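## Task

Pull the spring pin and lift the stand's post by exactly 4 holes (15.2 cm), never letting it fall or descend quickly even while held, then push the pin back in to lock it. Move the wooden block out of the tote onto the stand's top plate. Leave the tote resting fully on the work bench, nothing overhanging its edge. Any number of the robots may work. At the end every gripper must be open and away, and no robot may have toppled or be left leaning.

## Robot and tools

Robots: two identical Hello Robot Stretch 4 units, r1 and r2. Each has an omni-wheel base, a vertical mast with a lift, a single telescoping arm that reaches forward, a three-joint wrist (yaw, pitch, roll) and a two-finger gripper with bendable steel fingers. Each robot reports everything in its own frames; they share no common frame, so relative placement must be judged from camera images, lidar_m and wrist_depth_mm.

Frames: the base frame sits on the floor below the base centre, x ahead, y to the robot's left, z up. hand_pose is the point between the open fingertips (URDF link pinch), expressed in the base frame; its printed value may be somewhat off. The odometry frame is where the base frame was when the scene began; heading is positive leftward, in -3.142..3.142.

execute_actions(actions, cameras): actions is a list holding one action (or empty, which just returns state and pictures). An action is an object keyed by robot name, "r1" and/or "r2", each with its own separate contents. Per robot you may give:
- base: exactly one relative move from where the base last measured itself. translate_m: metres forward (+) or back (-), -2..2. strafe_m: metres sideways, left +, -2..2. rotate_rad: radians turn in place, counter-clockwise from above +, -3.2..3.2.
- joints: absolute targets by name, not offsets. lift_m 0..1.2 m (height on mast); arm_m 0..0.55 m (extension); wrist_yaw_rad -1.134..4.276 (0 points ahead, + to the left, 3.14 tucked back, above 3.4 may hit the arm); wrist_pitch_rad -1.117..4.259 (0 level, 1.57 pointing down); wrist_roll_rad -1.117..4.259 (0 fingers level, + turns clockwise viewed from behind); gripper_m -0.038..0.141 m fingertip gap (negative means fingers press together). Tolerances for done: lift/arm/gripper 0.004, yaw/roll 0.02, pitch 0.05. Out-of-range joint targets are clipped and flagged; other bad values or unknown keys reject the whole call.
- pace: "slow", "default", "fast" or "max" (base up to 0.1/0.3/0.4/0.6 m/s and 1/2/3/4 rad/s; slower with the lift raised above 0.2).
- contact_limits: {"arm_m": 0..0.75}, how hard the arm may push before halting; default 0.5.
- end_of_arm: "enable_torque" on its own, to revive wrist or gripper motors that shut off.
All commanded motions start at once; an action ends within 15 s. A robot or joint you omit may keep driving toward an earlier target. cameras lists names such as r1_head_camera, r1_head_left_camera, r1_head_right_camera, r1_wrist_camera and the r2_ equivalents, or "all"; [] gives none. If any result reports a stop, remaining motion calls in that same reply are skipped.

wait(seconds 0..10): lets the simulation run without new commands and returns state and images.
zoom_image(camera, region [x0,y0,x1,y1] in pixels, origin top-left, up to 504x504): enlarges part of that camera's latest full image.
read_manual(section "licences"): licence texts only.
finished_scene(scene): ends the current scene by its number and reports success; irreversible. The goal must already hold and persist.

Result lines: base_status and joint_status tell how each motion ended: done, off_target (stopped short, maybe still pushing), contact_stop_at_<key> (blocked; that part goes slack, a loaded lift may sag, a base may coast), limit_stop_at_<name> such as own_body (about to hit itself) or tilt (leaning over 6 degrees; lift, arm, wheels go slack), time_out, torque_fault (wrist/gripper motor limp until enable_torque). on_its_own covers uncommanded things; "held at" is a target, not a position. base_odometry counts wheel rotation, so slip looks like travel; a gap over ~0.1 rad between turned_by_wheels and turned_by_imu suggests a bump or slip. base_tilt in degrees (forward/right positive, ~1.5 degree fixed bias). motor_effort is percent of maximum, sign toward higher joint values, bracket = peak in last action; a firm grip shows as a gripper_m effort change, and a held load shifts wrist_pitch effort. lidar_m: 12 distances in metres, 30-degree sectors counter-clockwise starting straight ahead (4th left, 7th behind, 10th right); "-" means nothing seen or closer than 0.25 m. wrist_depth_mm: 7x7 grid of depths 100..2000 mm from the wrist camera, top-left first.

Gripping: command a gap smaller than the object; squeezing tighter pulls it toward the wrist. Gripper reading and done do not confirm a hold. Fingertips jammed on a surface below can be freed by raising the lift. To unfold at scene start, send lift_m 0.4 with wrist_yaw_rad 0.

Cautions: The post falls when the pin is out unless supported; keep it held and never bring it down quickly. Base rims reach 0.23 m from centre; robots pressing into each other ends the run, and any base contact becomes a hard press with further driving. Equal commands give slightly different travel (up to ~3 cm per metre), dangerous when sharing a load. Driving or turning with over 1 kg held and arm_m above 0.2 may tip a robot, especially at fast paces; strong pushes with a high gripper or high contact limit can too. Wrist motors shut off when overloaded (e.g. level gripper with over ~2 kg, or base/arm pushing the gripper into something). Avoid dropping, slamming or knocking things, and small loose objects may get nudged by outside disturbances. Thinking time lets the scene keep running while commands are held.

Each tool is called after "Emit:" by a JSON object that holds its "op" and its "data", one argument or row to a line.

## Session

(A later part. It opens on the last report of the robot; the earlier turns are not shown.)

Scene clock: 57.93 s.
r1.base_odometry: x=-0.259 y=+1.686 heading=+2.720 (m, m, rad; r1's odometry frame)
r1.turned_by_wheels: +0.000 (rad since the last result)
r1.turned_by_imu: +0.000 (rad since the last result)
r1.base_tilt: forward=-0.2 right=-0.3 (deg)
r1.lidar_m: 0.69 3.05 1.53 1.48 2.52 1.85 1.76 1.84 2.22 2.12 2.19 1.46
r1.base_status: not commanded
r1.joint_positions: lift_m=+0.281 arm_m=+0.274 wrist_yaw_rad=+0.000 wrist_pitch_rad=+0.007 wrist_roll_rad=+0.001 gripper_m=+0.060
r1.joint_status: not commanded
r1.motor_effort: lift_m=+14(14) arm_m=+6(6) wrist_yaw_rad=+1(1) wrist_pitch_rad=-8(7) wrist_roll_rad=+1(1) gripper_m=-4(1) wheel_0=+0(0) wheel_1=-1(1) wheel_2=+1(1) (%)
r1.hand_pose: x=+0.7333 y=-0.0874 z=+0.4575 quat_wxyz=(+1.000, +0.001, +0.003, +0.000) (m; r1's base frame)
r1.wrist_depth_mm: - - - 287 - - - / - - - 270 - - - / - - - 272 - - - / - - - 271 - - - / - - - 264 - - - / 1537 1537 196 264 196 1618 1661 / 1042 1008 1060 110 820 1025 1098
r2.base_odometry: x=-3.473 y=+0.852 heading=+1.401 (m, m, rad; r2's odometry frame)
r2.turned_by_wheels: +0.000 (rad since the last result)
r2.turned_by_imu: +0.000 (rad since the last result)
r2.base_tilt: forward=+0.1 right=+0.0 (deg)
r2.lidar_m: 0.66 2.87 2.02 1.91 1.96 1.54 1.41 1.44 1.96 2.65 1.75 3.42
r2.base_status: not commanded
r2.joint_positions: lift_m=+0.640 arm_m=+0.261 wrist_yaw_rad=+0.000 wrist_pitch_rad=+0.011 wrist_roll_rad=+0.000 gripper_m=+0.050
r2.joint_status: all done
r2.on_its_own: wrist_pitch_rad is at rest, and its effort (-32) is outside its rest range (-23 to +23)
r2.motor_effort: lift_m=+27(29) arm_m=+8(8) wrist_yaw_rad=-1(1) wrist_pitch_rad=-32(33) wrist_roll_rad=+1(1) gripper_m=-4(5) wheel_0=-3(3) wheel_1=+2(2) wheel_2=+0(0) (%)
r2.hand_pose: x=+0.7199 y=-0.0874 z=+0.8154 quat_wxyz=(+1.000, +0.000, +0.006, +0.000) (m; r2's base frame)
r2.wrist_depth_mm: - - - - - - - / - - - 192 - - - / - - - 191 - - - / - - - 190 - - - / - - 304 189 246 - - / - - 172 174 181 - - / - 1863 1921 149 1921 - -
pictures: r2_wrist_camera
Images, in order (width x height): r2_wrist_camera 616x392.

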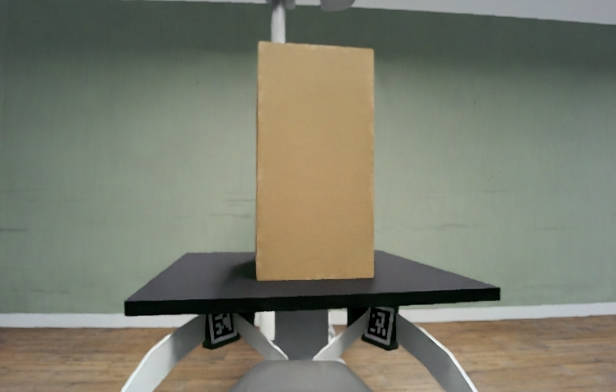

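In contact. Grip post lightly and knob.

Emit:
{"op": "execute_actions", "data": {
  "actions": [
    {"r1":{"joints":{"gripper_m":-0.02}},"r2":{"joints":{"gripper_m":0.01}}}
  ],
  "cameras": ["r1_wrist_camera"]
}}

Emit:
{"op": "execute_actions", "data": {
  "actions": [
    {"r1":{"joints":{"arm_m":0.255},"pace":"slow"}}
  ],
  "cameras": ["r1_wrist_camera","r1_head_camera"]
}}

Emit:
{"op": "zoom_image", "data": {
  "camera": "r1_head_camera",
  "region": [190,350,280,440]
}}

Scene clock: 59.73 s.
r1.base_odometry: x=-0.259 y=+1.686 heading=+2.720 (m, m, rad; r1's odometry frame)
r1.turned_by_wheels: +0.000 (rad since the last result)
r1.turned_by_imu: -0.001 (rad since the last result)
r1.base_tilt: forward=-0.2 right=-0.2 (deg)
r1.lidar_m: 0.69 3.07 1.53 1.49 2.53 1.84 1.76 1.84 2.19 2.10 2.21 1.48
r1.base_status: not commanded
r1.joint_positions: lift_m=+0.281 arm_m=+0.275 wrist_yaw_rad=+0.001 wrist_pitch_rad=+0.007 wrist_roll_rad=+0.001 gripper_m=-0.019
r1.joint_status: all done
r1.motor_effort: lift_m=+14(13) arm_m=+2(6) wrist_yaw_rad=-3(5) wrist_pitch_rad=-9(9) wrist_roll_rad=+1(1) gripper_m=-24(23) wheel_0=-3(3) wheel_1=-1(1) wheel_2=+2(2) (%)
r1.hand_pose: x=+0.7342 y=-0.0871 z=+0.4574 quat_wxyz=(+1.000, +0.001, +0.004, +0.001) (m; r1's base frame)
r1.wrist_depth_mm: - - - 270 - - - / - - - 271 - - - / - - - 271 - - - / - - - 272 - - - / - - - 262 - - - / 1499 1499 185 224 183 1618 1618 / 1042 946 1060 110 809 960 1118
r2.base_odometry: x=-3.473 y=+0.852 heading=+1.401 (m, m, rad; r2's odometry frame)
r2.turned_by_wheels: +0.000 (rad since the last result)
r2.turned_by_imu: +0.000 (rad since the last result)
r2.base_tilt: forward=+0.0 right=+0.0 (deg)
r2.lidar_m: 0.66 2.87 2.01 1.89 1.98 1.54 1.42 1.44 1.98 2.67 1.76 3.45
r2.base_status: not commanded
r2.joint_positions: lift_m=+0.640 arm_m=+0.261 wrist_yaw_rad=+0.002 wrist_pitch_rad=+0.013 wrist_roll_rad=+0.000 gripper_m=+0.010
r2.joint_status: all done
r2.on_its_own: wrist_pitch_rad is at rest, and its effort (-36) is outside its rest range (-23 to +23)
r2.motor_effort: lift_m=+27(27) arm_m=+4(9) wrist_yaw_rad=-7(12) wrist_pitch_rad=-36(36) wrist_roll_rad=+1(1) gripper_m=-20(21) wheel_0=-2(3) wheel_1=+2(2) wheel_2=+0(0) (%)
r2.hand_pose: x=+0.7208 y=-0.0868 z=+0.8150 quat_wxyz=(+1.000, +0.000, +0.006, +0.001) (m; r2's base frame)
r2.wrist_depth_mm: - - - - - - - / - - - 189 - - - / - - - 189 - - - / - - - 187 - - - / - - 298 187 241 - - / - - 171 173 174 - - / - 1863 1808 213 1808 - -
pictures: r1_wrist_camera
Images, in order (width x height): r1_wrist_camera 616x392.

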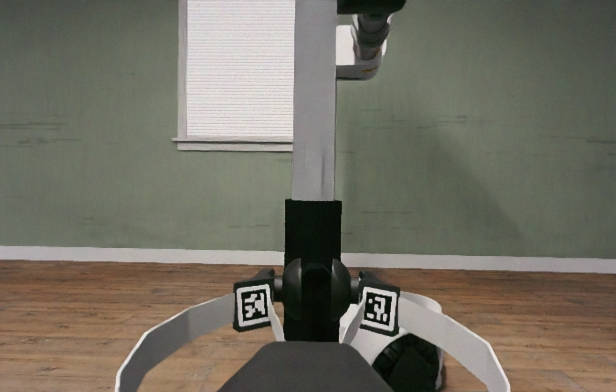

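Scene clock: 60.90 s.
r1.base_odometry: x=-0.259 y=+1.686 heading=+2.720 (m, m, rad; r1's odometry frame)
r1.turned_by_wheels: +0.000 (rad since the last result)
r1.turned_by_imu: +0.000 (rad since the last result)
r1.base_tilt: forward=-0.1 right=-0.4 (deg)
r1.lidar_m: 0.69 3.06 1.51 1.49 2.50 1.84 1.76 1.86 2.23 2.12 2.22 1.47
r1.base_status: not commanded
r1.joint_positions: lift_m=+0.281 arm_m=+0.256 wrist_yaw_rad=+0.000 wrist_pitch_rad=+0.007 wrist_roll_rad=+0.001 gripper_m=-0.020
r1.joint_status: all done
r1.motor_effort: lift_m=+14(14) arm_m=-6(12) wrist_yaw_rad=-1(13) wrist_pitch_rad=-8(9) wrist_roll_rad=+1(2) gripper_m=-15(25) wheel_0=-1(3) wheel_1=+0(1) wheel_2=+2(3) (%)
r1.hand_pose: x=+0.7155 y=-0.0873 z=+0.4575 quat_wxyz=(+1.000, +0.001, +0.004, +0.000) (m; r1's base frame)
r1.wrist_depth_mm: - - - 1025 - - - / - - - - - - - / - - - 314 - - - / - - - 290 - - - / - - - 283 - - - / 1499 1537 183 203 185 1576 1618 / 1060 1008 1060 110 831 976 1098
r2.base_odometry: x=-3.473 y=+0.852 heading=+1.401 (m, m, rad; r2's odometry frame)
r2.turned_by_wheels: +0.000 (rad since the last result)
r2.turned_by_imu: +0.000 (rad since the last result)
r2.base_tilt: forward=+0.3 right=+0.1 (deg)
r2.lidar_m: 0.65 2.87 2.02 1.90 1.97 1.55 1.42 1.44 1.96 2.64 1.76 3.45
r2.base_status: not commanded
r2.joint_positions: lift_m=+0.640 arm_m=+0.261 wrist_yaw_rad=+0.002 wrist_pitch_rad=+0.015 wrist_roll_rad=+0.000 gripper_m=+0.010
r2.joint_status: not commanded
r2.on_its_own: wrist_pitch_rad is at rest, and its effort (-43) is outside its rest range (-23 to +23)
r2.motor_effort: lift_m=+27(27) arm_m=+4(4) wrist_yaw_rad=-6(6) wrist_pitch_rad=-43(43) wrist_roll_rad=+1(1) gripper_m=-19(17) wheel_0=-2(3) wheel_1=+2(2) wheel_2=+0(0) (%)
r2.hand_pose: x=+0.7208 y=-0.0868 z=+0.8144 quat_wxyz=(+1.000, +0.000, +0.007, +0.001) (m; r2's base frame)
r2.wrist_depth_mm: - - - - - - - / - - - 189 - - - / - - - 189 - - - / - - - 188 - - - / - - 297 187 242 - - / - - 172 174 174 - - / - 1863 1863 214 1756 - -
pictures: r1_head_camera, r1_wrist_camera
Images, in order (width x height): r1_head_camera 420x560, r1_wrist_camera 616x392.

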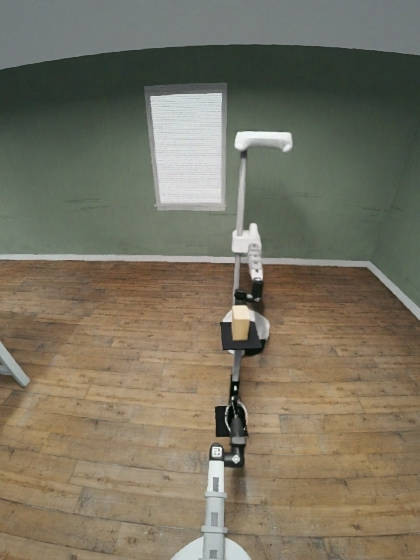

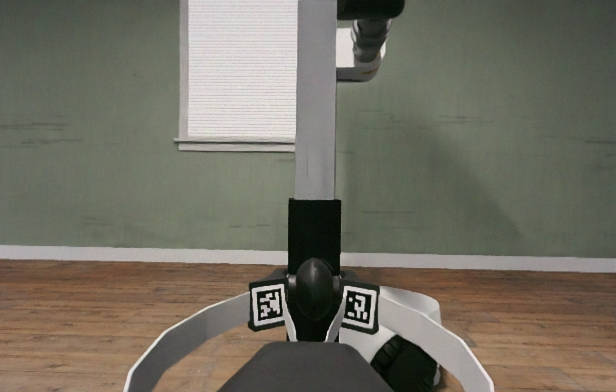

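Region (190, 350, 280, 440) of r1_head_camera's 420x560 image, scaled by 5.600, with more detail than that image has.

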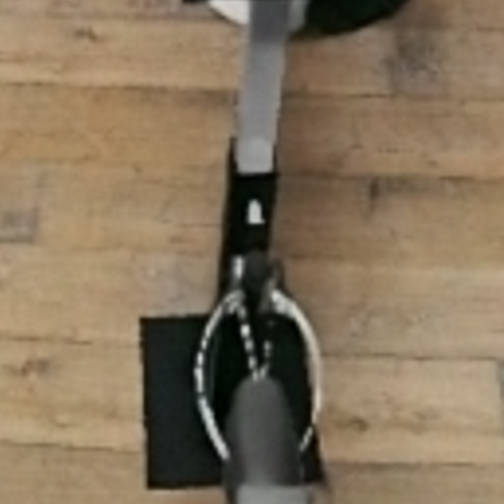

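Emit:
{"op": "execute_actions", "data": {
  "actions": [
    {"r1":{"joints":{"gripper_m":0.05}}}
  ],
  "cameras": []
}}

Emit:
{"op": "execute_actions", "data": {
  "actions": [
    {"r1":{"joints":{"arm_m":0.283}}}
  ],
  "cameras": ["r1_wrist_camera"]
}}

Emit:
{"op": "execute_actions", "data": {
  "actions": [
    {"r1":{"joints":{"gripper_m":-0.02}}}
  ],
  "cameras": []
}}

Emit:
{"op": "execute_actions", "data": {
  "actions": [
    {"r1":{"joints":{"arm_m":0.277},"pace":"slow"}}
  ],
  "cameras": ["r1_wrist_camera","r1_head_camera"]
}}

Emit:
{"op": "zoom_image", "data": {
  "camera": "r1_head_camera",
  "region": [190,350,280,440]
}}

Scene clock: 62.63 s.
r1.base_odometry: x=-0.259 y=+1.686 heading=+2.720 (m, m, rad; r1's odometry frame)
r1.turned_by_wheels: +0.000 (rad since the last result)
r1.turned_by_imu: +0.000 (rad since the last result)
r1.base_tilt: forward=-0.2 right=-0.3 (deg)
r1.lidar_m: 0.69 3.06 1.51 1.45 2.50 1.84 1.75 1.84 2.21 2.11 2.20 1.48
r1.base_status: not commanded
r1.joint_positions: lift_m=+0.281 arm_m=+0.256 wrist_yaw_rad=+0.000 wrist_pitch_rad=+0.007 wrist_roll_rad=+0.001 gripper_m=+0.050
r1.joint_status: all done
r1.motor_effort: lift_m=+14(14) arm_m=-6(6) wrist_yaw_rad=+0(0) wrist_pitch_rad=-8(7) wrist_roll_rad=+0(1) gripper_m=-4(12) wheel_0=-1(1) wheel_1=+0(0) wheel_2=+2(2) (%)
r1.hand_pose: x=+0.7155 y=-0.0873 z=+0.4575 quat_wxyz=(+1.000, +0.001, +0.004, +0.000) (m; r1's base frame)
r1.wrist_depth_mm: - - - 1025 - - - / - - - - - - - / - - - 314 - - - / - - - 290 - - - / - - - 282 - - - / 1537 1499 197 282 191 1618 1708 / 1042 991 1060 110 820 1008 1098
r2.base_odometry: x=-3.473 y=+0.852 heading=+1.401 (m, m, rad; r2's odometry frame)
r2.turned_by_wheels: +0.000 (rad since the last result)
r2.turned_by_imu: +0.000 (rad since the last result)
r2.base_tilt: forward=+0.1 right=+0.1 (deg)
r2.lidar_m: 0.66 2.88 2.02 1.89 1.97 1.53 1.42 1.41 1.99 2.68 1.73 3.42
r2.base_status: not commanded
r2.joint_positions: lift_m=+0.640 arm_m=+0.261 wrist_yaw_rad=+0.002 wrist_pitch_rad=+0.015 wrist_roll_rad=+0.000 gripper_m=+0.010
r2.joint_status: not commanded
r2.on_its_own: wrist_pitch_rad is at rest, and its effort (-43) is outside its rest range (-23 to +23)
r2.motor_effort: lift_m=+27(27) arm_m=+4(4) wrist_yaw_rad=-7(6) wrist_pitch_rad=-43(42) wrist_roll_rad=+2(1) gripper_m=-19(17) wheel_0=-2(2) wheel_1=+2(2) wheel_2=+0(0) (%)
r2.hand_pose: x=+0.7208 y=-0.0868 z=+0.8144 quat_wxyz=(+1.000, +0.000, +0.007, +0.001) (m; r2's base frame)
r2.wrist_depth_mm: - - - - - - - / - - - 189 - - - / - - - 188 - - - / - - - 187 - - - / - - 298 186 242 - - / - - 173 174 174 - - / - 1808 1863 214 1756 - -
pictures: none
No camera images: the call's "cameras" was empty. Leave "cameras" out to get every camera's image.

Scene clock: 63.43 s.
r1.base_odometry: x=-0.259 y=+1.686 heading=+2.720 (m, m, rad; r1's odometry frame)
r1.turned_by_wheels: +0.000 (rad since the last result)
r1.turned_by_imu: +0.000 (rad since the last result)
r1.base_tilt: forward=-0.2 right=-0.2 (deg)
r1.lidar_m: 0.70 3.07 1.51 1.50 2.52 1.82 1.76 1.85 2.22 2.10 2.17 1.47
r1.base_status: not commanded
r1.joint_positions: lift_m=+0.281 arm_m=+0.282 wrist_yaw_rad=+0.000 wrist_pitch_rad=+0.007 wrist_roll_rad=+0.001 gripper_m=+0.050
r1.joint_status: all done
r1.motor_effort: lift_m=+14(14) arm_m=+6(6) wrist_yaw_rad=+0(0) wrist_pitch_rad=-8(8) wrist_roll_rad=+1(1) gripper_m=-4(5) wheel_0=-1(1) wheel_1=+0(0) wheel_2=+2(2) (%)
r1.hand_pose: x=+0.7413 y=-0.0874 z=+0.4575 quat_wxyz=(+1.000, +0.001, +0.004, +0.000) (m; r1's base frame)
r1.wrist_depth_mm: - - - 264 - - - / - - - 263 - - - / - - - 265 - - - / - - - 264 - - - / - - - 257 - - - / 1537 1537 197 256 191 1537 1661 / 1060 991 1060 110 809 1042 1118
r2.base_odometry: x=-3.473 y=+0.852 heading=+1.401 (m, m, rad; r2's odometry frame)
r2.turned_by_wheels: +0.000 (rad since the last result)
r2.turned_by_imu: +0.000 (rad since the last result)
r2.base_tilt: forward=+0.0 right=+0.0 (deg)
r2.lidar_m: 0.65 2.85 2.00 1.91 1.97 1.53 1.42 1.45 1.97 2.62 1.74 3.43
r2.base_status: not commanded
r2.joint_positions: lift_m=+0.640 arm_m=+0.261 wrist_yaw_rad=+0.002 wrist_pitch_rad=+0.015 wrist_roll_rad=+0.000 gripper_m=+0.010
r2.joint_status: not commanded
r2.on_its_own: wrist_pitch_rad is at rest, and its effort (-43) is outside its rest range (-23 to +23)
r2.motor_effort: lift_m=+27(27) arm_m=+4(4) wrist_yaw_rad=-6(7) wrist_pitch_rad=-43(42) wrist_roll_rad=+0(1) gripper_m=-19(18) wheel_0=-3(3) wheel_1=+1(2) wheel_2=+0(0) (%)
r2.hand_pose: x=+0.7208 y=-0.0868 z=+0.8144 quat_wxyz=(+1.000, +0.000, +0.007, +0.001) (m; r2's base frame)
r2.wrist_depth_mm: - - - - - - - / - - - 189 - - - / - - - 189 - - - / - - - 188 - - - / - - 297 187 241 - - / - - 173 175 175 - - / - 1863 1863 214 1756 - -
pictures: r1_wrist_camera
Images, in order (width x height): r1_wrist_camera 616x392.

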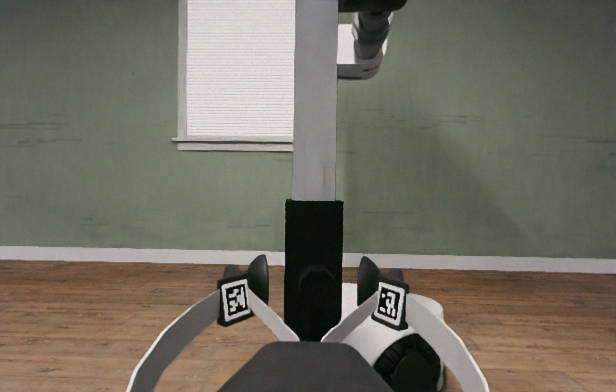

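Scene clock: 64.87 s.
r1.base_odometry: x=-0.259 y=+1.686 heading=+2.720 (m, m, rad; r1's odometry frame)
r1.turned_by_wheels: +0.000 (rad since the last result)
r1.turned_by_imu: -0.001 (rad since the last result)
r1.base_tilt: forward=-0.2 right=-0.2 (deg)
r1.lidar_m: 0.68 3.06 1.52 1.49 2.52 1.84 1.76 1.86 2.22 2.11 2.20 1.43
r1.base_status: not commanded
r1.joint_positions: lift_m=+0.281 arm_m=+0.283 wrist_yaw_rad=+0.002 wrist_pitch_rad=+0.007 wrist_roll_rad=+0.001 gripper_m=-0.019
r1.joint_status: all done
r1.motor_effort: lift_m=+14(14) arm_m=+1(6) wrist_yaw_rad=-6(5) wrist_pitch_rad=-9(9) wrist_roll_rad=+2(1) gripper_m=-25(24) wheel_0=-3(3) wheel_1=-1(1) wheel_2=+3(3) (%)
r1.hand_pose: x=+0.7424 y=-0.0868 z=+0.4574 quat_wxyz=(+1.000, +0.001, +0.004, +0.001) (m; r1's base frame)
r1.wrist_depth_mm: - - - 260 - - - / - - - 263 - - - / - - - 265 - - - / - - - 264 - - - / - - - 254 - - - / 1537 1537 184 215 183 1618 1661 / 1042 946 1078 110 809 960 1098
r2.base_odometry: x=-3.473 y=+0.852 heading=+1.401 (m, m, rad; r2's odometry frame)
r2.turned_by_wheels: +0.000 (rad since the last result)
r2.turned_by_imu: +0.000 (rad since the last result)
r2.base_tilt: forward=+0.0 right=-0.1 (deg)
r2.lidar_m: 0.65 2.88 2.03 1.91 1.99 1.54 1.38 1.42 1.93 2.65 1.76 3.42
r2.base_status: not commanded
r2.joint_positions: lift_m=+0.640 arm_m=+0.261 wrist_yaw_rad=+0.002 wrist_pitch_rad=+0.015 wrist_roll_rad=+0.000 gripper_m=+0.010
r2.joint_status: not commanded
r2.on_its_own: wrist_pitch_rad is at rest, and its effort (-41) is outside its rest range (-23 to +23)
r2.motor_effort: lift_m=+27(27) arm_m=+4(4) wrist_yaw_rad=-7(7) wrist_pitch_rad=-41(42) wrist_roll_rad=+1(1) gripper_m=-18(18) wheel_0=-2(2) wheel_1=+2(2) wheel_2=+0(0) (%)
r2.hand_pose: x=+0.7208 y=-0.0868 z=+0.8144 quat_wxyz=(+1.000, +0.000, +0.007, +0.001) (m; r2's base frame)
r2.wrist_depth_mm: - - - - - - - / - - - 189 - - - / - - - 188 - - - / - - - 188 - - - / - - 297 187 242 - - / - - 173 174 174 - - / - 1863 1808 213 1756 - -
pictures: none
No camera images: the call's "cameras" was empty. Leave "cameras" out to get every camera's image.

Scene clock: 65.63 s.
r1.base_odometry: x=-0.259 y=+1.686 heading=+2.720 (m, m, rad; r1's odometry frame)
r1.turned_by_wheels: +0.000 (rad since the last result)
r1.turned_by_imu: +0.000 (rad since the last result)
r1.base_tilt: forward=-0.2 right=-0.2 (deg)
r1.lidar_m: 0.68 3.05 1.51 1.47 2.52 1.84 1.77 1.84 2.21 2.12 2.21 1.43
r1.base_status: not commanded
r1.joint_positions: lift_m=+0.281 arm_m=+0.279 wrist_yaw_rad=+0.002 wrist_pitch_rad=+0.007 wrist_roll_rad=+0.001 gripper_m=-0.019
r1.joint_status: all done
r1.motor_effort: lift_m=+14(14) arm_m=-11(12) wrist_yaw_rad=-6(7) wrist_pitch_rad=-9(9) wrist_roll_rad=+1(1) gripper_m=-24(26) wheel_0=-3(4) wheel_1=-2(2) wheel_2=+3(3) (%)
r1.hand_pose: x=+0.7386 y=-0.0867 z=+0.4574 quat_wxyz=(+1.000, +0.001, +0.004, +0.001) (m; r1's base frame)
r1.wrist_depth_mm: - - - 265 - - - / - - - 265 - - - / - - - 266 - - - / - - - 266 - - - / - - - 258 - - - / 1537 1537 185 219 184 1618 1618 / 1042 960 1060 110 809 960 1098
r2.base_odometry: x=-3.473 y=+0.852 heading=+1.401 (m, m, rad; r2's odometry frame)
r2.turned_by_wheels: +0.000 (rad since the last result)
r2.turned_by_imu: +0.000 (rad since the last result)
r2.base_tilt: forward=+0.0 right=+0.0 (deg)
r2.lidar_m: 0.66 2.85 1.99 1.90 1.98 1.54 1.42 1.43 1.95 2.63 1.75 3.45
r2.base_status: not commanded
r2.joint_positions: lift_m=+0.640 arm_m=+0.261 wrist_yaw_rad=+0.002 wrist_pitch_rad=+0.015 wrist_roll_rad=+0.000 gripper_m=+0.010
r2.joint_status: not commanded
r2.on_its_own: wrist_pitch_rad is at rest, and its effort (-41) is outside its rest range (-23 to +23)
r2.motor_effort: lift_m=+27(27) arm_m=+4(4) wrist_yaw_rad=-6(6) wrist_pitch_rad=-41(43) wrist_roll_rad=+1(1) gripper_m=-19(21) wheel_0=-2(2) wheel_1=+2(2) wheel_2=+0(0) (%)
r2.hand_pose: x=+0.7208 y=-0.0868 z=+0.8144 quat_wxyz=(+1.000, +0.000, +0.007, +0.001) (m; r2's base frame)
r2.wrist_depth_mm: - - - - - - - / - - - 189 - - - / - - - 188 - - - / - - - 187 - - - / - - 297 187 242 - - / - - 172 175 174 - - / - 1921 1808 214 1808 - -
pictures: r1_head_camera, r1_wrist_camera
Images, in order (width x height): r1_head_camera 420x560, r1_wrist_camera 616x392.

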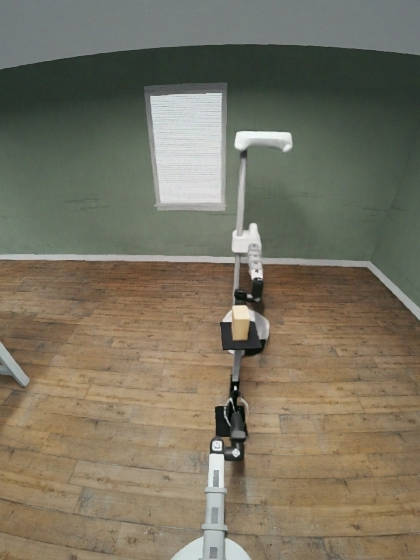

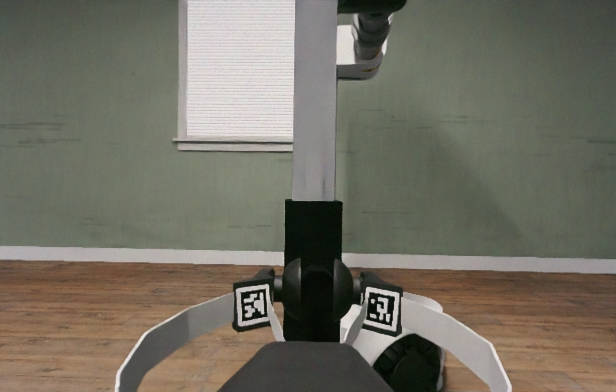

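Region (190, 350, 280, 440) of r1_head_camera's 420x560 image, scaled by 5.600, with more detail than that image has.

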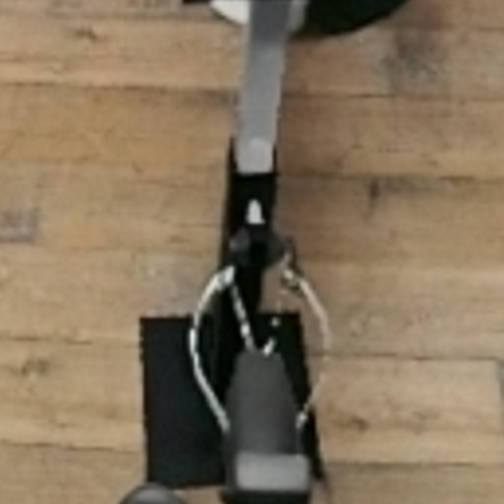

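Emit:
{"op": "execute_actions", "data": {
  "actions": [
    {"r1":{"joints":{"gripper_m":0.035,"arm_m":0.292}},"r2":{"joints":{"lift_m":0.644},"pace":"slow"}}
  ],
  "cameras": []
}}

Emit:
{"op": "execute_actions", "data": {
  "actions": [
    {"r1":{"joints":{"gripper_m":-0.038,"arm_m":0.305},"pace":"slow"}}
  ],
  "cameras": ["r1_wrist_camera"]
}}

Emit:
{"op": "execute_actions", "data": {
  "actions": [
    {"r1":{"joints":{"arm_m":0.293},"pace":"slow"}}
  ],
  "cameras": ["r1_wrist_camera","r1_head_camera"]
}}

Emit:
{"op": "zoom_image", "data": {
  "camera": "r1_head_camera",
  "region": [190,350,280,440]
}}

Scene clock: 67.30 s.
r1.base_odometry: x=-0.259 y=+1.686 heading=+2.720 (m, m, rad; r1's odometry frame)
r1.turned_by_wheels: +0.000 (rad since the last result)
r1.turned_by_imu: +0.000 (rad since the last result)
r1.base_tilt: forward=-0.2 right=-0.2 (deg)
r1.lidar_m: 0.70 3.06 1.49 1.49 2.53 1.85 1.75 1.87 2.22 2.11 2.21 1.45
r1.base_status: not commanded
r1.joint_positions: lift_m=+0.281 arm_m=+0.291 wrist_yaw_rad=-0.001 wrist_pitch_rad=+0.007 wrist_roll_rad=+0.001 gripper_m=+0.035
r1.joint_status: all done
r1.motor_effort: lift_m=+14(14) arm_m=+7(11) wrist_yaw_rad=+2(16) wrist_pitch_rad=-7(9) wrist_roll_rad=+1(0) gripper_m=-4(24) wheel_0=-1(3) wheel_1=+1(1) wheel_2=-2(4) (%)
r1.hand_pose: x=+0.7502 y=-0.0876 z=+0.4576 quat_wxyz=(+1.000, +0.001, +0.003, +0.000) (m; r1's base frame)
r1.wrist_depth_mm: - - - 254 - - - / - - - 254 - - - / - - - 255 - - - / - - - 256 - - - / - - - 248 - - - / 1499 1576 197 213 196 1661 1618 / 1060 1008 1060 110 788 1042 1118
r2.base_odometry: x=-3.473 y=+0.852 heading=+1.401 (m, m, rad; r2's odometry frame)
r2.turned_by_wheels: +0.000 (rad since the last result)
r2.turned_by_imu: +0.000 (rad since the last result)
r2.base_tilt: forward=+0.1 right=+0.1 (deg)
r2.lidar_m: 0.64 2.86 1.99 1.89 1.99 1.54 1.43 1.43 1.95 2.65 1.75 3.44
r2.base_status: not commanded
r2.joint_positions: lift_m=+0.643 arm_m=+0.261 wrist_yaw_rad=+0.002 wrist_pitch_rad=+0.018 wrist_roll_rad=+0.000 gripper_m=+0.010
r2.joint_status: all done
r2.on_its_own: wrist_pitch_rad is at rest, and its effort (-54) is outside its rest range (-23 to +23)
r2.motor_effort: lift_m=+29(29) arm_m=+4(4) wrist_yaw_rad=-7(7) wrist_pitch_rad=-54(53) wrist_roll_rad=+2(1) gripper_m=-19(22) wheel_0=-2(3) wheel_1=+2(2) wheel_2=+0(0) (%)
r2.hand_pose: x=+0.7208 y=-0.0868 z=+0.8161 quat_wxyz=(+1.000, +0.000, +0.009, +0.001) (m; r2's base frame)
r2.wrist_depth_mm: - - - - - - - / - - - 189 - - - / - - - 187 - - - / - - - 187 - - - / - - 297 187 243 - - / - - 166 177 176 - - / - 1863 1808 214 1708 1983 -
pictures: none
No camera images: the call's "cameras" was empty. Leave "cameras" out to get every camera's image.

Scene clock: 69.80 s.
r1.base_odometry: x=-0.260 y=+1.686 heading=+2.720 (m, m, rad; r1's odometry frame)
r1.turned_by_wheels: +0.000 (rad since the last result)
r1.turned_by_imu: +0.000 (rad since the last result)
r1.base_tilt: forward=-0.2 right=-0.2 (deg)
r1.lidar_m: 0.70 3.05 1.52 1.47 2.50 1.84 1.76 1.84 2.21 2.11 2.20 1.47
r1.base_status: not commanded
r1.joint_positions: lift_m=+0.281 arm_m=+0.307 wrist_yaw_rad=+0.014 wrist_pitch_rad=+0.009 wrist_roll_rad=+0.001 gripper_m=-0.037
r1.joint_status: all done
r1.on_its_own: wrist_yaw_rad is at rest, and its effort (-41) is outside its rest range (-13 to +13)
r1.motor_effort: lift_m=+14(14) arm_m=-9(10) wrist_yaw_rad=-41(41) wrist_pitch_rad=-14(14) wrist_roll_rad=+2(1) gripper_m=-44(43) wheel_0=-8(8) wheel_1=-5(5) wheel_2=+17(17) (%)
r1.hand_pose: x=+0.7673 y=-0.0832 z=+0.4569 quat_wxyz=(+1.000, +0.001, +0.005, +0.007) (m; r1's base frame)
r1.wrist_depth_mm: - - - 235 - - - / - - - 236 - - - / - - - - - - - / - - - 236 - - - / - - - 229 - - - / 1537 1537 181 206 181 1537 1661 / 1060 931 1060 110 759 158 1098
r2.base_odometry: x=-3.473 y=+0.852 heading=+1.401 (m, m, rad; r2's odometry frame)
r2.turned_by_wheels: +0.000 (rad since the last result)
r2.turned_by_imu: +0.000 (rad since the last result)
r2.base_tilt: forward=+0.0 right=+0.0 (deg)
r2.lidar_m: 0.67 2.87 1.97 1.91 1.95 1.54 1.43 1.46 1.96 2.65 1.77 3.46
r2.base_status: not commanded
r2.joint_positions: lift_m=+0.643 arm_m=+0.261 wrist_yaw_rad=+0.002 wrist_pitch_rad=+0.018 wrist_roll_rad=+0.000 gripper_m=+0.010
r2.joint_status: not commanded
r2.on_its_own: wrist_pitch_rad is at rest, and its effort (-53) is outside its rest range (-23 to +23)
r2.motor_effort: lift_m=+30(29) arm_m=+4(4) wrist_yaw_rad=-6(6) wrist_pitch_rad=-53(54) wrist_roll_rad=+1(1) gripper_m=-19(19) wheel_0=-3(2) wheel_1=+2(2) wheel_2=+0(0) (%)
r2.hand_pose: x=+0.7208 y=-0.0868 z=+0.8161 quat_wxyz=(+1.000, +0.000, +0.009, +0.001) (m; r2's base frame)
r2.wrist_depth_mm: - - - - - - - / - - - 189 - - - / - - - 187 - - - / - - - 187 - - - / - - 297 187 243 - - / - - 165 177 176 - - / - 1863 1863 215 1756 1983 -
pictures: r1_wrist_camera
Images, in order (width x height): r1_wrist_camera 616x392.

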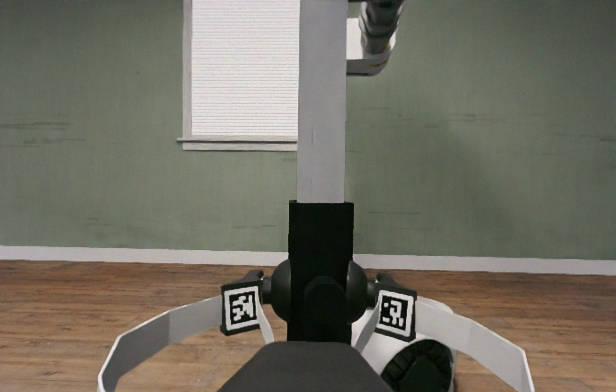

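Scene clock: 70.77 s.
r1.base_odometry: x=-0.260 y=+1.686 heading=+2.719 (m, m, rad; r1's odometry frame)
r1.turned_by_wheels: -0.001 (rad since the last result)
r1.turned_by_imu: -0.001 (rad since the last result)
r1.base_tilt: forward=-0.2 right=-0.2 (deg)
r1.lidar_m: 0.69 3.08 1.52 1.49 2.51 1.82 1.77 1.82 2.22 2.12 2.20 1.49
r1.base_status: not commanded
r1.joint_positions: lift_m=+0.281 arm_m=+0.296 wrist_yaw_rad=+0.007 wrist_pitch_rad=+0.008 wrist_roll_rad=+0.001 gripper_m=-0.037
r1.joint_status: all done
r1.on_its_own: wrist_yaw_rad is at rest, and its effort (-19) is outside its rest range (-13 to +13)
r1.motor_effort: lift_m=+14(14) arm_m=-15(22) wrist_yaw_rad=-19(45) wrist_pitch_rad=-9(15) wrist_roll_rad=+2(1) gripper_m=-29(41) wheel_0=-8(8) wheel_1=-4(5) wheel_2=+8(17) (%)
r1.hand_pose: x=+0.7556 y=-0.0854 z=+0.4573 quat_wxyz=(+1.000, +0.001, +0.004, +0.003) (m; r1's base frame)
r1.wrist_depth_mm: - - - 247 - - - / - - - 248 - - - / - - - 249 - - - / - - - 248 - - - / - - - 241 - - - / 1537 1576 180 202 179 1576 1618 / 1060 960 1098 110 778 866 1118
r2.base_odometry: x=-3.473 y=+0.852 heading=+1.401 (m, m, rad; r2's odometry frame)
r2.turned_by_wheels: +0.000 (rad since the last result)
r2.turned_by_imu: +0.000 (rad since the last result)
r2.base_tilt: forward=+0.1 right=+0.0 (deg)
r2.lidar_m: 0.65 2.87 2.03 1.90 1.98 1.53 1.40 1.40 1.95 2.67 1.71 3.45
r2.base_status: not commanded
r2.joint_positions: lift_m=+0.643 arm_m=+0.261 wrist_yaw_rad=+0.002 wrist_pitch_rad=+0.017 wrist_roll_rad=+0.000 gripper_m=+0.010
r2.joint_status: not commanded
r2.on_its_own: wrist_pitch_rad is at rest, and its effort (-50) is outside its rest range (-23 to +23)
r2.motor_effort: lift_m=+29(29) arm_m=+4(4) wrist_yaw_rad=-6(6) wrist_pitch_rad=-50(53) wrist_roll_rad=+1(1) gripper_m=-18(18) wheel_0=-2(2) wheel_1=+1(2) wheel_2=+0(0) (%)
r2.hand_pose: x=+0.7208 y=-0.0868 z=+0.8166 quat_wxyz=(+1.000, +0.000, +0.008, +0.001) (m; r2's base frame)
r2.wrist_depth_mm: - - - - - - - / - - - 189 - - - / - - - 189 - - - / - - - 187 - - - / - - 297 187 243 - - / - - 173 175 175 - - / - 1863 1863 213 1756 - -
pictures: r1_head_camera, r1_wrist_camera
Images, in order (width x height): r1_head_camera 420x560, r1_wrist_camera 616x392.

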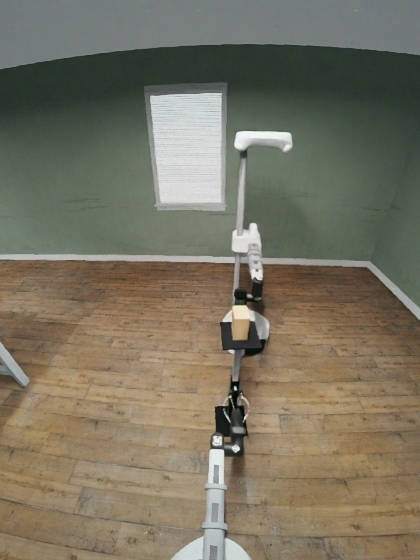

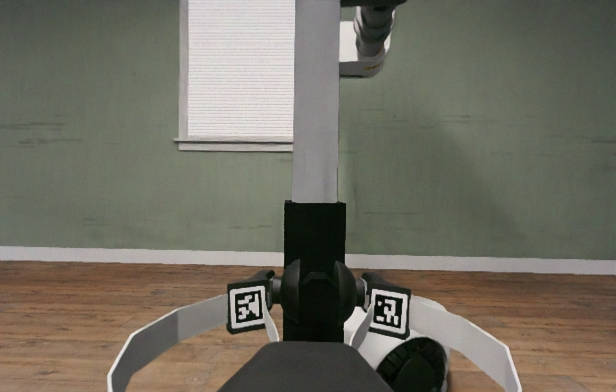

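Region (190, 350, 280, 440) of r1_head_camera's 420x560 image, scaled by 5.600, with more detail than that image has.

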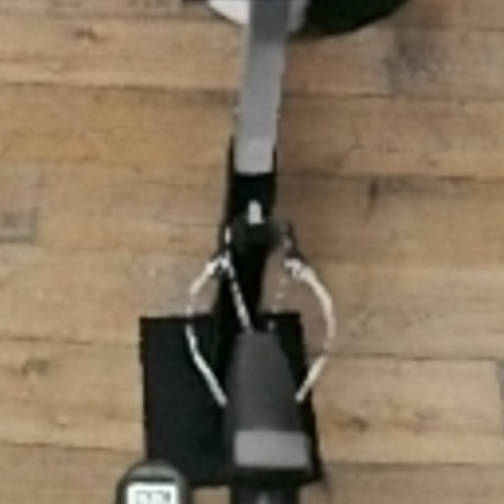

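Emit:
{"op": "execute_actions", "data": {
  "actions": [
    {"r1":{"joints":{"arm_m":0.296}},"r2":{"joints":{"lift_m":0.655},"pace":"slow"}}
  ],
  "cameras": []
}}

Emit:
{"op": "execute_actions", "data": {
  "actions": [
    {"r2":{"joints":{"lift_m":0.785},"pace":"slow"}}
  ],
  "cameras": ["r2_wrist_camera"]
}}

Emit:
{"op": "execute_actions", "data": {
  "actions": [
    {"r1":{"joints":{"gripper_m":0.07,"arm_m":0.285}}}
  ],
  "cameras": ["r1_wrist_camera"]
}}

Emit:
{"op": "execute_actions", "data": {
  "actions": [
    {"r2":{"joints":{"lift_m":0.795},"pace":"slow"}}
  ],
  "cameras": ["r1_wrist_camera","r1_head_camera"]
}}

Emit:
{"op": "zoom_image", "data": {
  "camera": "r1_head_camera",
  "region": [190,350,280,440]
}}

Scene clock: 71.90 s.
r1.base_odometry: x=-0.260 y=+1.686 heading=+2.719 (m, m, rad; r1's odometry frame)
r1.turned_by_wheels: +0.000 (rad since the last result)
r1.turned_by_imu: +0.000 (rad since the last result)
r1.base_tilt: forward=-0.2 right=-0.2 (deg)
r1.lidar_m: 0.69 3.04 1.50 1.49 2.51 1.85 1.75 1.86 2.22 2.12 2.20 1.44
r1.base_status: not commanded
r1.joint_positions: lift_m=+0.281 arm_m=+0.296 wrist_yaw_rad=+0.005 wrist_pitch_rad=+0.007 wrist_roll_rad=+0.001 gripper_m=-0.037
r1.joint_status: all done
r1.on_its_own: wrist_yaw_rad is at rest, and its effort (-14) is outside its rest range (-13 to +13)
r1.motor_effort: lift_m=+14(14) arm_m=-1(13) wrist_yaw_rad=-14(19) wrist_pitch_rad=-9(10) wrist_roll_rad=+0(1) gripper_m=-29(31) wheel_0=-8(8) wheel_1=-4(4) wheel_2=+9(9) (%)
r1.hand_pose: x=+0.7560 y=-0.0859 z=+0.4574 quat_wxyz=(+1.000, +0.001, +0.004, +0.003) (m; r1's base frame)
r1.wrist_depth_mm: - - - 248 - - - / - - - 248 - - - / - - - 248 - - - / - - - 250 - - - / - - - 240 - - - / 1537 1576 181 201 179 1618 1708 / 1060 946 1060 110 788 976 1098
r2.base_odometry: x=-3.473 y=+0.852 heading=+1.401 (m, m, rad; r2's odometry frame)
r2.turned_by_wheels: +0.000 (rad since the last result)
r2.turned_by_imu: +0.000 (rad since the last result)
r2.base_tilt: forward=+0.1 right=+0.1 (deg)
r2.lidar_m: 0.66 2.85 2.03 1.91 1.96 1.55 1.42 1.44 1.99 2.66 1.74 3.44
r2.base_status: not commanded
r2.joint_positions: lift_m=+0.654 arm_m=+0.261 wrist_yaw_rad=+0.002 wrist_pitch_rad=+0.017 wrist_roll_rad=+0.000 gripper_m=+0.010
r2.joint_status: all done
r2.on_its_own: wrist_pitch_rad is at rest, and its effort (-50) is outside its rest range (-23 to +23)
r2.motor_effort: lift_m=+29(29) arm_m=+4(4) wrist_yaw_rad=-7(7) wrist_pitch_rad=-50(51) wrist_roll_rad=+1(0) gripper_m=-18(18) wheel_0=-2(3) wheel_1=+2(2) wheel_2=+0(0) (%)
r2.hand_pose: x=+0.7208 y=-0.0868 z=+0.8275 quat_wxyz=(+1.000, +0.000, +0.009, +0.001) (m; r2's base frame)
r2.wrist_depth_mm: - - - - - - - / - - - 189 - - - / - - - 189 - - - / - - - 187 - - - / - - 296 187 242 - - / - - 173 176 175 - - / - 1863 1808 213 1756 - -
pictures: none
No camera images: the call's "cameras" was empty. Leave "cameras" out to get every camera's image.

Scene clock: 73.80 s.
r1.base_odometry: x=-0.260 y=+1.686 heading=+2.719 (m, m, rad; r1's odometry frame)
r1.turned_by_wheels: +0.000 (rad since the last result)
r1.turned_by_imu: +0.000 (rad since the last result)
r1.base_tilt: forward=-0.2 right=-0.2 (deg)
r1.lidar_m: 0.69 3.02 1.51 1.47 2.52 1.84 1.77 1.83 2.20 2.13 2.21 1.43
r1.base_status: not commanded
r1.joint_positions: lift_m=+0.281 arm_m=+0.296 wrist_yaw_rad=+0.005 wrist_pitch_rad=+0.007 wrist_roll_rad=+0.001 gripper_m=-0.037
r1.joint_status: not commanded
r1.on_its_own: wrist_yaw_rad is at rest, and its effort (-14) is outside its rest range (-13 to +13)
r1.motor_effort: lift_m=+14(14) arm_m=-1(1) wrist_yaw_rad=-14(15) wrist_pitch_rad=-9(9) wrist_roll_rad=+1(0) gripper_m=-27(28) wheel_0=-8(8) wheel_1=-4(4) wheel_2=+9(9) (%)
r1.hand_pose: x=+0.7560 y=-0.0859 z=+0.4574 quat_wxyz=(+1.000, +0.001, +0.004, +0.003) (m; r1's base frame)
r1.wrist_depth_mm: - - - 247 - - - / - - - 248 - - - / - - - 248 - - - / - - - 249 - - - / - - - 240 - - - / 1537 1576 181 201 180 1618 1618 / 1042 931 1060 110 798 960 1098
r2.base_odometry: x=-3.473 y=+0.852 heading=+1.401 (m, m, rad; r2's odometry frame)
r2.turned_by_wheels: +0.000 (rad since the last result)
r2.turned_by_imu: +0.000 (rad since the last result)
r2.base_tilt: forward=+0.1 right=+0.0 (deg)
r2.lidar_m: 0.64 2.88 2.02 1.90 1.99 1.54 1.41 1.44 1.98 2.62 1.75 3.43
r2.base_status: not commanded
r2.joint_positions: lift_m=+0.784 arm_m=+0.261 wrist_yaw_rad=+0.002 wrist_pitch_rad=+0.017 wrist_roll_rad=+0.000 gripper_m=+0.010
r2.joint_status: all done
r2.on_its_own: wrist_pitch_rad is at rest, and its effort (-51) is outside its rest range (-23 to +23)
r2.motor_effort: lift_m=+29(30) arm_m=+4(4) wrist_yaw_rad=-5(6) wrist_pitch_rad=-51(51) wrist_roll_rad=+1(1) gripper_m=-19(18) wheel_0=-3(3) wheel_1=+2(2) wheel_2=+0(0) (%)
r2.hand_pose: x=+0.7208 y=-0.0869 z=+0.9575 quat_wxyz=(+1.000, +0.000, +0.009, +0.001) (m; r2's base frame)
r2.wrist_depth_mm: - - - 1025 - - - / - - - 189 - - - / - - - 188 - - - / - - - 187 - - - / - - 297 187 243 - - / - - 173 176 175 - - / - - - 213 - - -
pictures: r2_wrist_camera
Images, in order (width x height): r2_wrist_camera 616x392.

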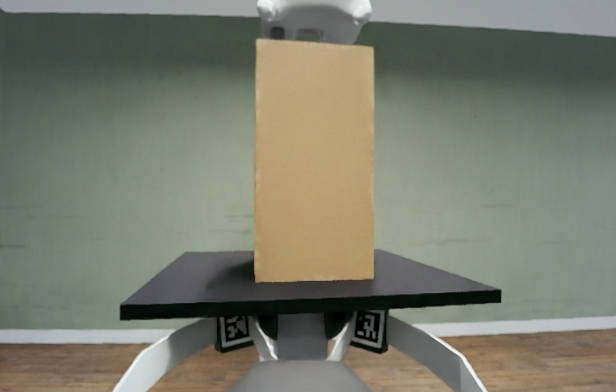

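Scene clock: 75.57 s.
r1.base_odometry: x=-0.259 y=+1.686 heading=+2.719 (m, m, rad; r1's odometry frame)
r1.turned_by_wheels: +0.000 (rad since the last result)
r1.turned_by_imu: +0.000 (rad since the last result)
r1.base_tilt: forward=-0.1 right=-0.2 (deg)
r1.lidar_m: 0.71 3.06 1.53 1.47 2.52 1.85 1.77 1.85 2.20 2.12 2.20 1.42
r1.base_status: not commanded
r1.joint_positions: lift_m=+0.281 arm_m=+0.286 wrist_yaw_rad=+0.000 wrist_pitch_rad=+0.007 wrist_roll_rad=+0.001 gripper_m=+0.070
r1.joint_status: all done
r1.motor_effort: lift_m=+14(14) arm_m=-4(15) wrist_yaw_rad=+2(18) wrist_pitch_rad=-7(9) wrist_roll_rad=+1(1) gripper_m=-6(31) wheel_0=-3(8) wheel_1=+0(4) wheel_2=-1(9) (%)
r1.hand_pose: x=+0.7450 y=-0.0876 z=+0.4576 quat_wxyz=(+1.000, +0.001, +0.003, +0.000) (m; r1's base frame)
r1.wrist_depth_mm: - - - 258 - - - / - - - 258 - - - / - - - 259 - - - / - - - 260 - - - / - - - 253 - - - / 1537 1499 195 253 198 1661 1661 / 1042 991 1078 110 798 1025 1098
r2.base_odometry: x=-3.473 y=+0.852 heading=+1.401 (m, m, rad; r2's odometry frame)
r2.turned_by_wheels: +0.000 (rad since the last result)
r2.turned_by_imu: +0.000 (rad since the last result)
r2.base_tilt: forward=+0.1 right=+0.0 (deg)
r2.lidar_m: 0.65 2.87 2.02 1.91 1.96 1.53 1.40 1.44 1.97 2.65 1.76 3.44
r2.base_status: not commanded
r2.joint_positions: lift_m=+0.784 arm_m=+0.261 wrist_yaw_rad=+0.002 wrist_pitch_rad=+0.017 wrist_roll_rad=+0.000 gripper_m=+0.010
r2.joint_status: not commanded
r2.on_its_own: wrist_pitch_rad is at rest, and its effort (-50) is outside its rest range (-23 to +23)
r2.motor_effort: lift_m=+29(28) arm_m=+4(4) wrist_yaw_rad=-7(6) wrist_pitch_rad=-50(50) wrist_roll_rad=+1(1) gripper_m=-19(17) wheel_0=-2(2) wheel_1=+1(2) wheel_2=+0(0) (%)
r2.hand_pose: x=+0.7208 y=-0.0869 z=+0.9575 quat_wxyz=(+1.000, +0.000, +0.009, +0.001) (m; r2's base frame)
r2.wrist_depth_mm: - - - 1025 - - - / - - - 189 - - - / - - - 189 - - - / - - - 188 - - - / - - 297 187 242 - - / - - 173 175 176 - - / - - - 213 - - -
pictures: r1_wrist_camera
Images, in order (width x height): r1_wrist_camera 616x392.

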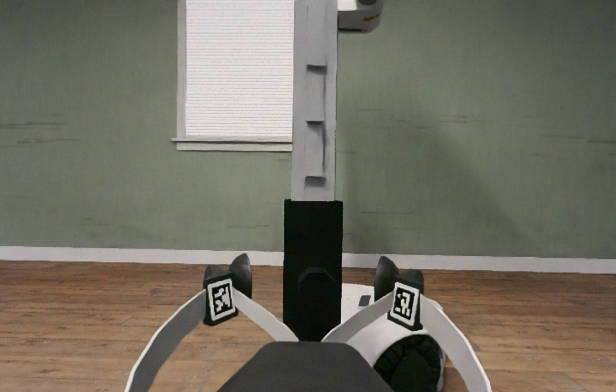

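Scene clock: 76.30 s.
r1.base_odometry: x=-0.259 y=+1.686 heading=+2.719 (m, m, rad; r1's odometry frame)
r1.turned_by_wheels: +0.000 (rad since the last result)
r1.turned_by_imu: +0.000 (rad since the last result)
r1.base_tilt: forward=-0.1 right=-0.3 (deg)
r1.lidar_m: 0.70 3.07 1.51 1.47 2.51 1.86 1.76 1.84 2.21 2.13 2.20 1.45
r1.base_status: not commanded
r1.joint_positions: lift_m=+0.281 arm_m=+0.286 wrist_yaw_rad=+0.000 wrist_pitch_rad=+0.007 wrist_roll_rad=+0.001 gripper_m=+0.070
r1.joint_status: not commanded
r1.motor_effort: lift_m=+14(14) arm_m=-4(4) wrist_yaw_rad=+2(2) wrist_pitch_rad=-7(6) wrist_roll_rad=+1(0) gripper_m=-5(3) wheel_0=-2(3) wheel_1=+0(0) wheel_2=-1(1) (%)
r1.hand_pose: x=+0.7450 y=-0.0876 z=+0.4576 quat_wxyz=(+1.000, +0.001, +0.003, +0.000) (m; r1's base frame)
r1.wrist_depth_mm: - - - 258 - - - / - - - 259 - - - / - - - 259 - - - / - - - 260 - - - / - - - 254 - - - / 1499 1576 195 252 197 1618 1618 / 1078 1008 1042 110 788 1042 1098
r2.base_odometry: x=-3.473 y=+0.852 heading=+1.401 (m, m, rad; r2's odometry frame)
r2.turned_by_wheels: +0.000 (rad since the last result)
r2.turned_by_imu: +0.000 (rad since the last result)
r2.base_tilt: forward=+0.0 right=+0.0 (deg)
r2.lidar_m: 0.63 2.85 2.01 1.91 1.98 1.53 1.41 1.45 1.95 2.65 1.76 3.44
r2.base_status: not commanded
r2.joint_positions: lift_m=+0.794 arm_m=+0.261 wrist_yaw_rad=+0.002 wrist_pitch_rad=+0.024 wrist_roll_rad=+0.000 gripper_m=+0.010
r2.joint_status: all done
r2.on_its_own: wrist_pitch_rad is at rest, and its effort (-69) is outside its rest range (-23 to +23)
r2.motor_effort: lift_m=+31(31) arm_m=+4(4) wrist_yaw_rad=-6(6) wrist_pitch_rad=-69(77) wrist_roll_rad=+1(2) gripper_m=-18(17) wheel_0=-2(2) wheel_1=+2(2) wheel_2=+0(0) (%)
r2.hand_pose: x=+0.7208 y=-0.0869 z=+0.9653 quat_wxyz=(+1.000, +0.000, +0.012, +0.001) (m; r2's base frame)
r2.wrist_depth_mm: - - - 1025 - - - / - - - 188 - - - / - - - 188 - - - / - - - 187 - - - / - - 294 187 244 - - / - - 158 180 176 - - / - - - 215 - - -
pictures: r1_head_camera, r1_wrist_camera
Images, in order (width x height): r1_head_camera 420x560, r1_wrist_camera 616x392.

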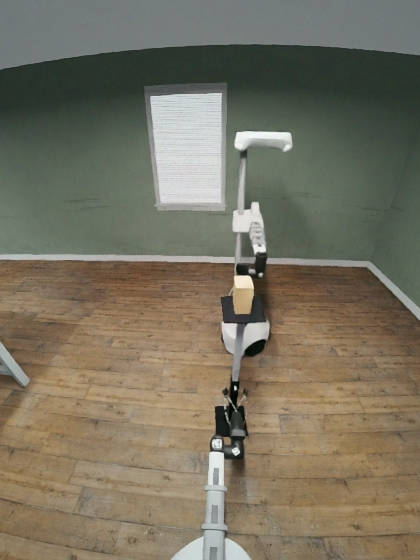

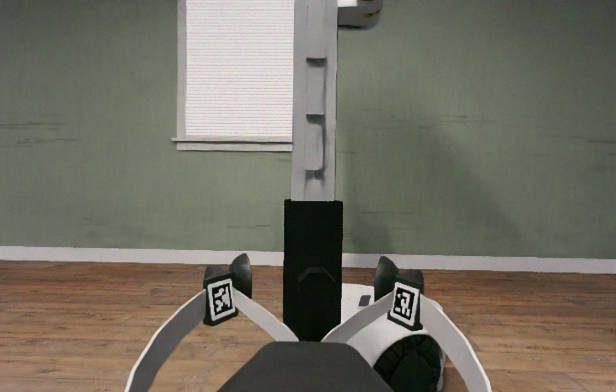

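Region (190, 350, 280, 440) of r1_head_camera's 420x560 image, scaled by 5.600, with more detail than that image has.

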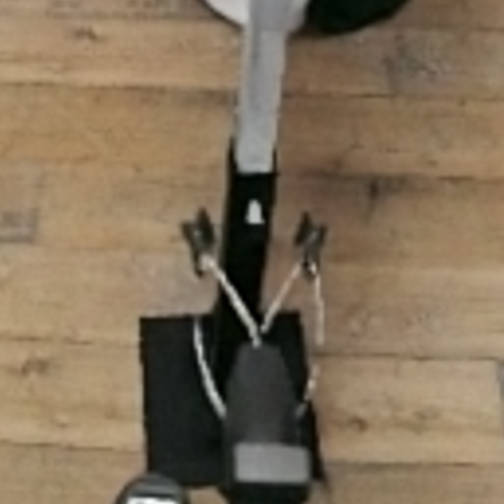

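Emit:
{"op": "execute_actions", "data": {
  "actions": [
    {"r2":{"joints":{"lift_m":0.789},"pace":"slow"}}
  ],
  "cameras": ["r1_wrist_camera","r1_head_camera"]
}}

Emit:
{"op": "zoom_image", "data": {
  "camera": "r1_head_camera",
  "region": [190,350,280,440]
}}

Scene clock: 77.20 s.
r1.base_odometry: x=-0.259 y=+1.686 heading=+2.719 (m, m, rad; r1's odometry frame)
r1.turned_by_wheels: +0.000 (rad since the last result)
r1.turned_by_imu: +0.000 (rad since the last result)
r1.base_tilt: forward=-0.2 right=-0.2 (deg)
r1.lidar_m: 0.71 3.03 1.52 1.47 2.54 1.82 1.77 1.85 2.21 2.13 2.20 1.44
r1.base_status: not commanded
r1.joint_positions: lift_m=+0.281 arm_m=+0.286 wrist_yaw_rad=+0.000 wrist_pitch_rad=+0.007 wrist_roll_rad=+0.001 gripper_m=+0.070
r1.joint_status: not commanded
r1.motor_effort: lift_m=+14(14) arm_m=-4(4) wrist_yaw_rad=+2(2) wrist_pitch_rad=-7(6) wrist_roll_rad=+1(0) gripper_m=-2(3) wheel_0=-2(2) wheel_1=+0(0) wheel_2=-1(1) (%)
r1.hand_pose: x=+0.7450 y=-0.0876 z=+0.4576 quat_wxyz=(+1.000, +0.001, +0.003, +0.000) (m; r1's base frame)
r1.wrist_depth_mm: - - - 258 - - - / - - - 259 - - - / - - - 259 - - - / - - - 262 - - - / - - - 253 - - - / 1537 1499 196 252 198 1576 1618 / 1060 991 1078 110 809 1025 1118
r2.base_odometry: x=-3.473 y=+0.852 heading=+1.401 (m, m, rad; r2's odometry frame)
r2.turned_by_wheels: +0.000 (rad since the last result)
r2.turned_by_imu: +0.000 (rad since the last result)
r2.base_tilt: forward=+0.1 right=+0.0 (deg)
r2.lidar_m: 0.64 2.88 2.01 1.90 1.97 1.54 1.42 1.44 1.98 2.63 1.75 3.44
r2.base_status: not commanded
r2.joint_positions: lift_m=+0.789 arm_m=+0.261 wrist_yaw_rad=+0.002 wrist_pitch_rad=+0.017 wrist_roll_rad=+0.000 gripper_m=+0.010
r2.joint_status: all done
r2.on_its_own: wrist_pitch_rad is at rest, and its effort (-51) is outside its rest range (-23 to +23)
r2.motor_effort: lift_m=+19(30) arm_m=+4(4) wrist_yaw_rad=-5(7) wrist_pitch_rad=-51(70) wrist_roll_rad=+1(2) gripper_m=-18(18) wheel_0=-2(3) wheel_1=+1(2) wheel_2=+0(0) (%)
r2.hand_pose: x=+0.7208 y=-0.0869 z=+0.9622 quat_wxyz=(+1.000, +0.000, +0.009, +0.001) (m; r2's base frame)
r2.wrist_depth_mm: - - - 1008 - - - / - - - 189 - - - / - - - 189 - - - / - - - 188 - - - / - - 297 187 243 - - / - - 173 176 176 - - / - - - 214 - - -
pictures: r1_head_camera, r1_wrist_camera
Images, in order (width x height): r1_head_camera 420x560, r1_wrist_camera 616x392.

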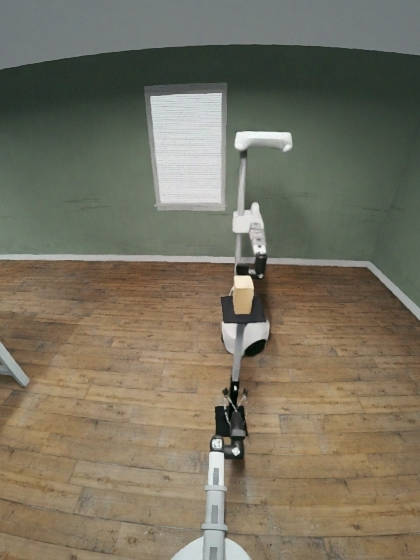

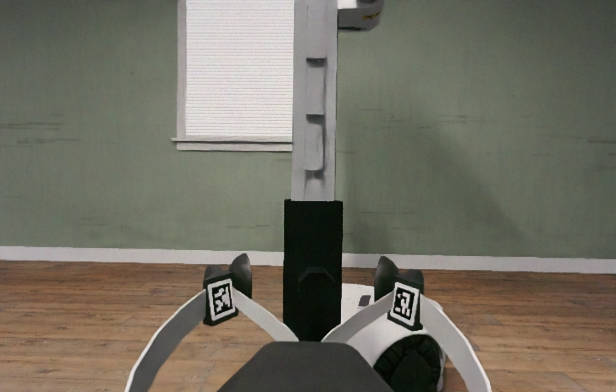

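Region (190, 350, 280, 440) of r1_head_camera's 420x560 image, scaled by 5.600, with more detail than that image has.

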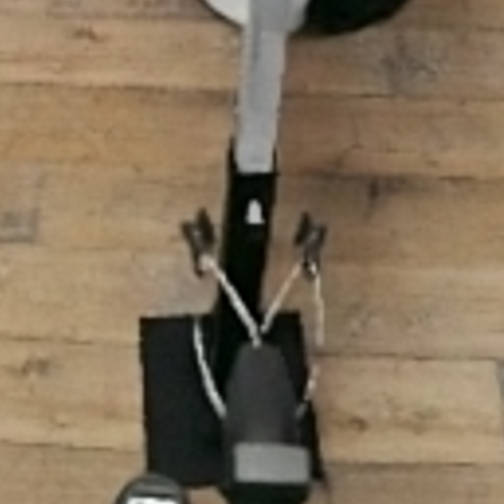

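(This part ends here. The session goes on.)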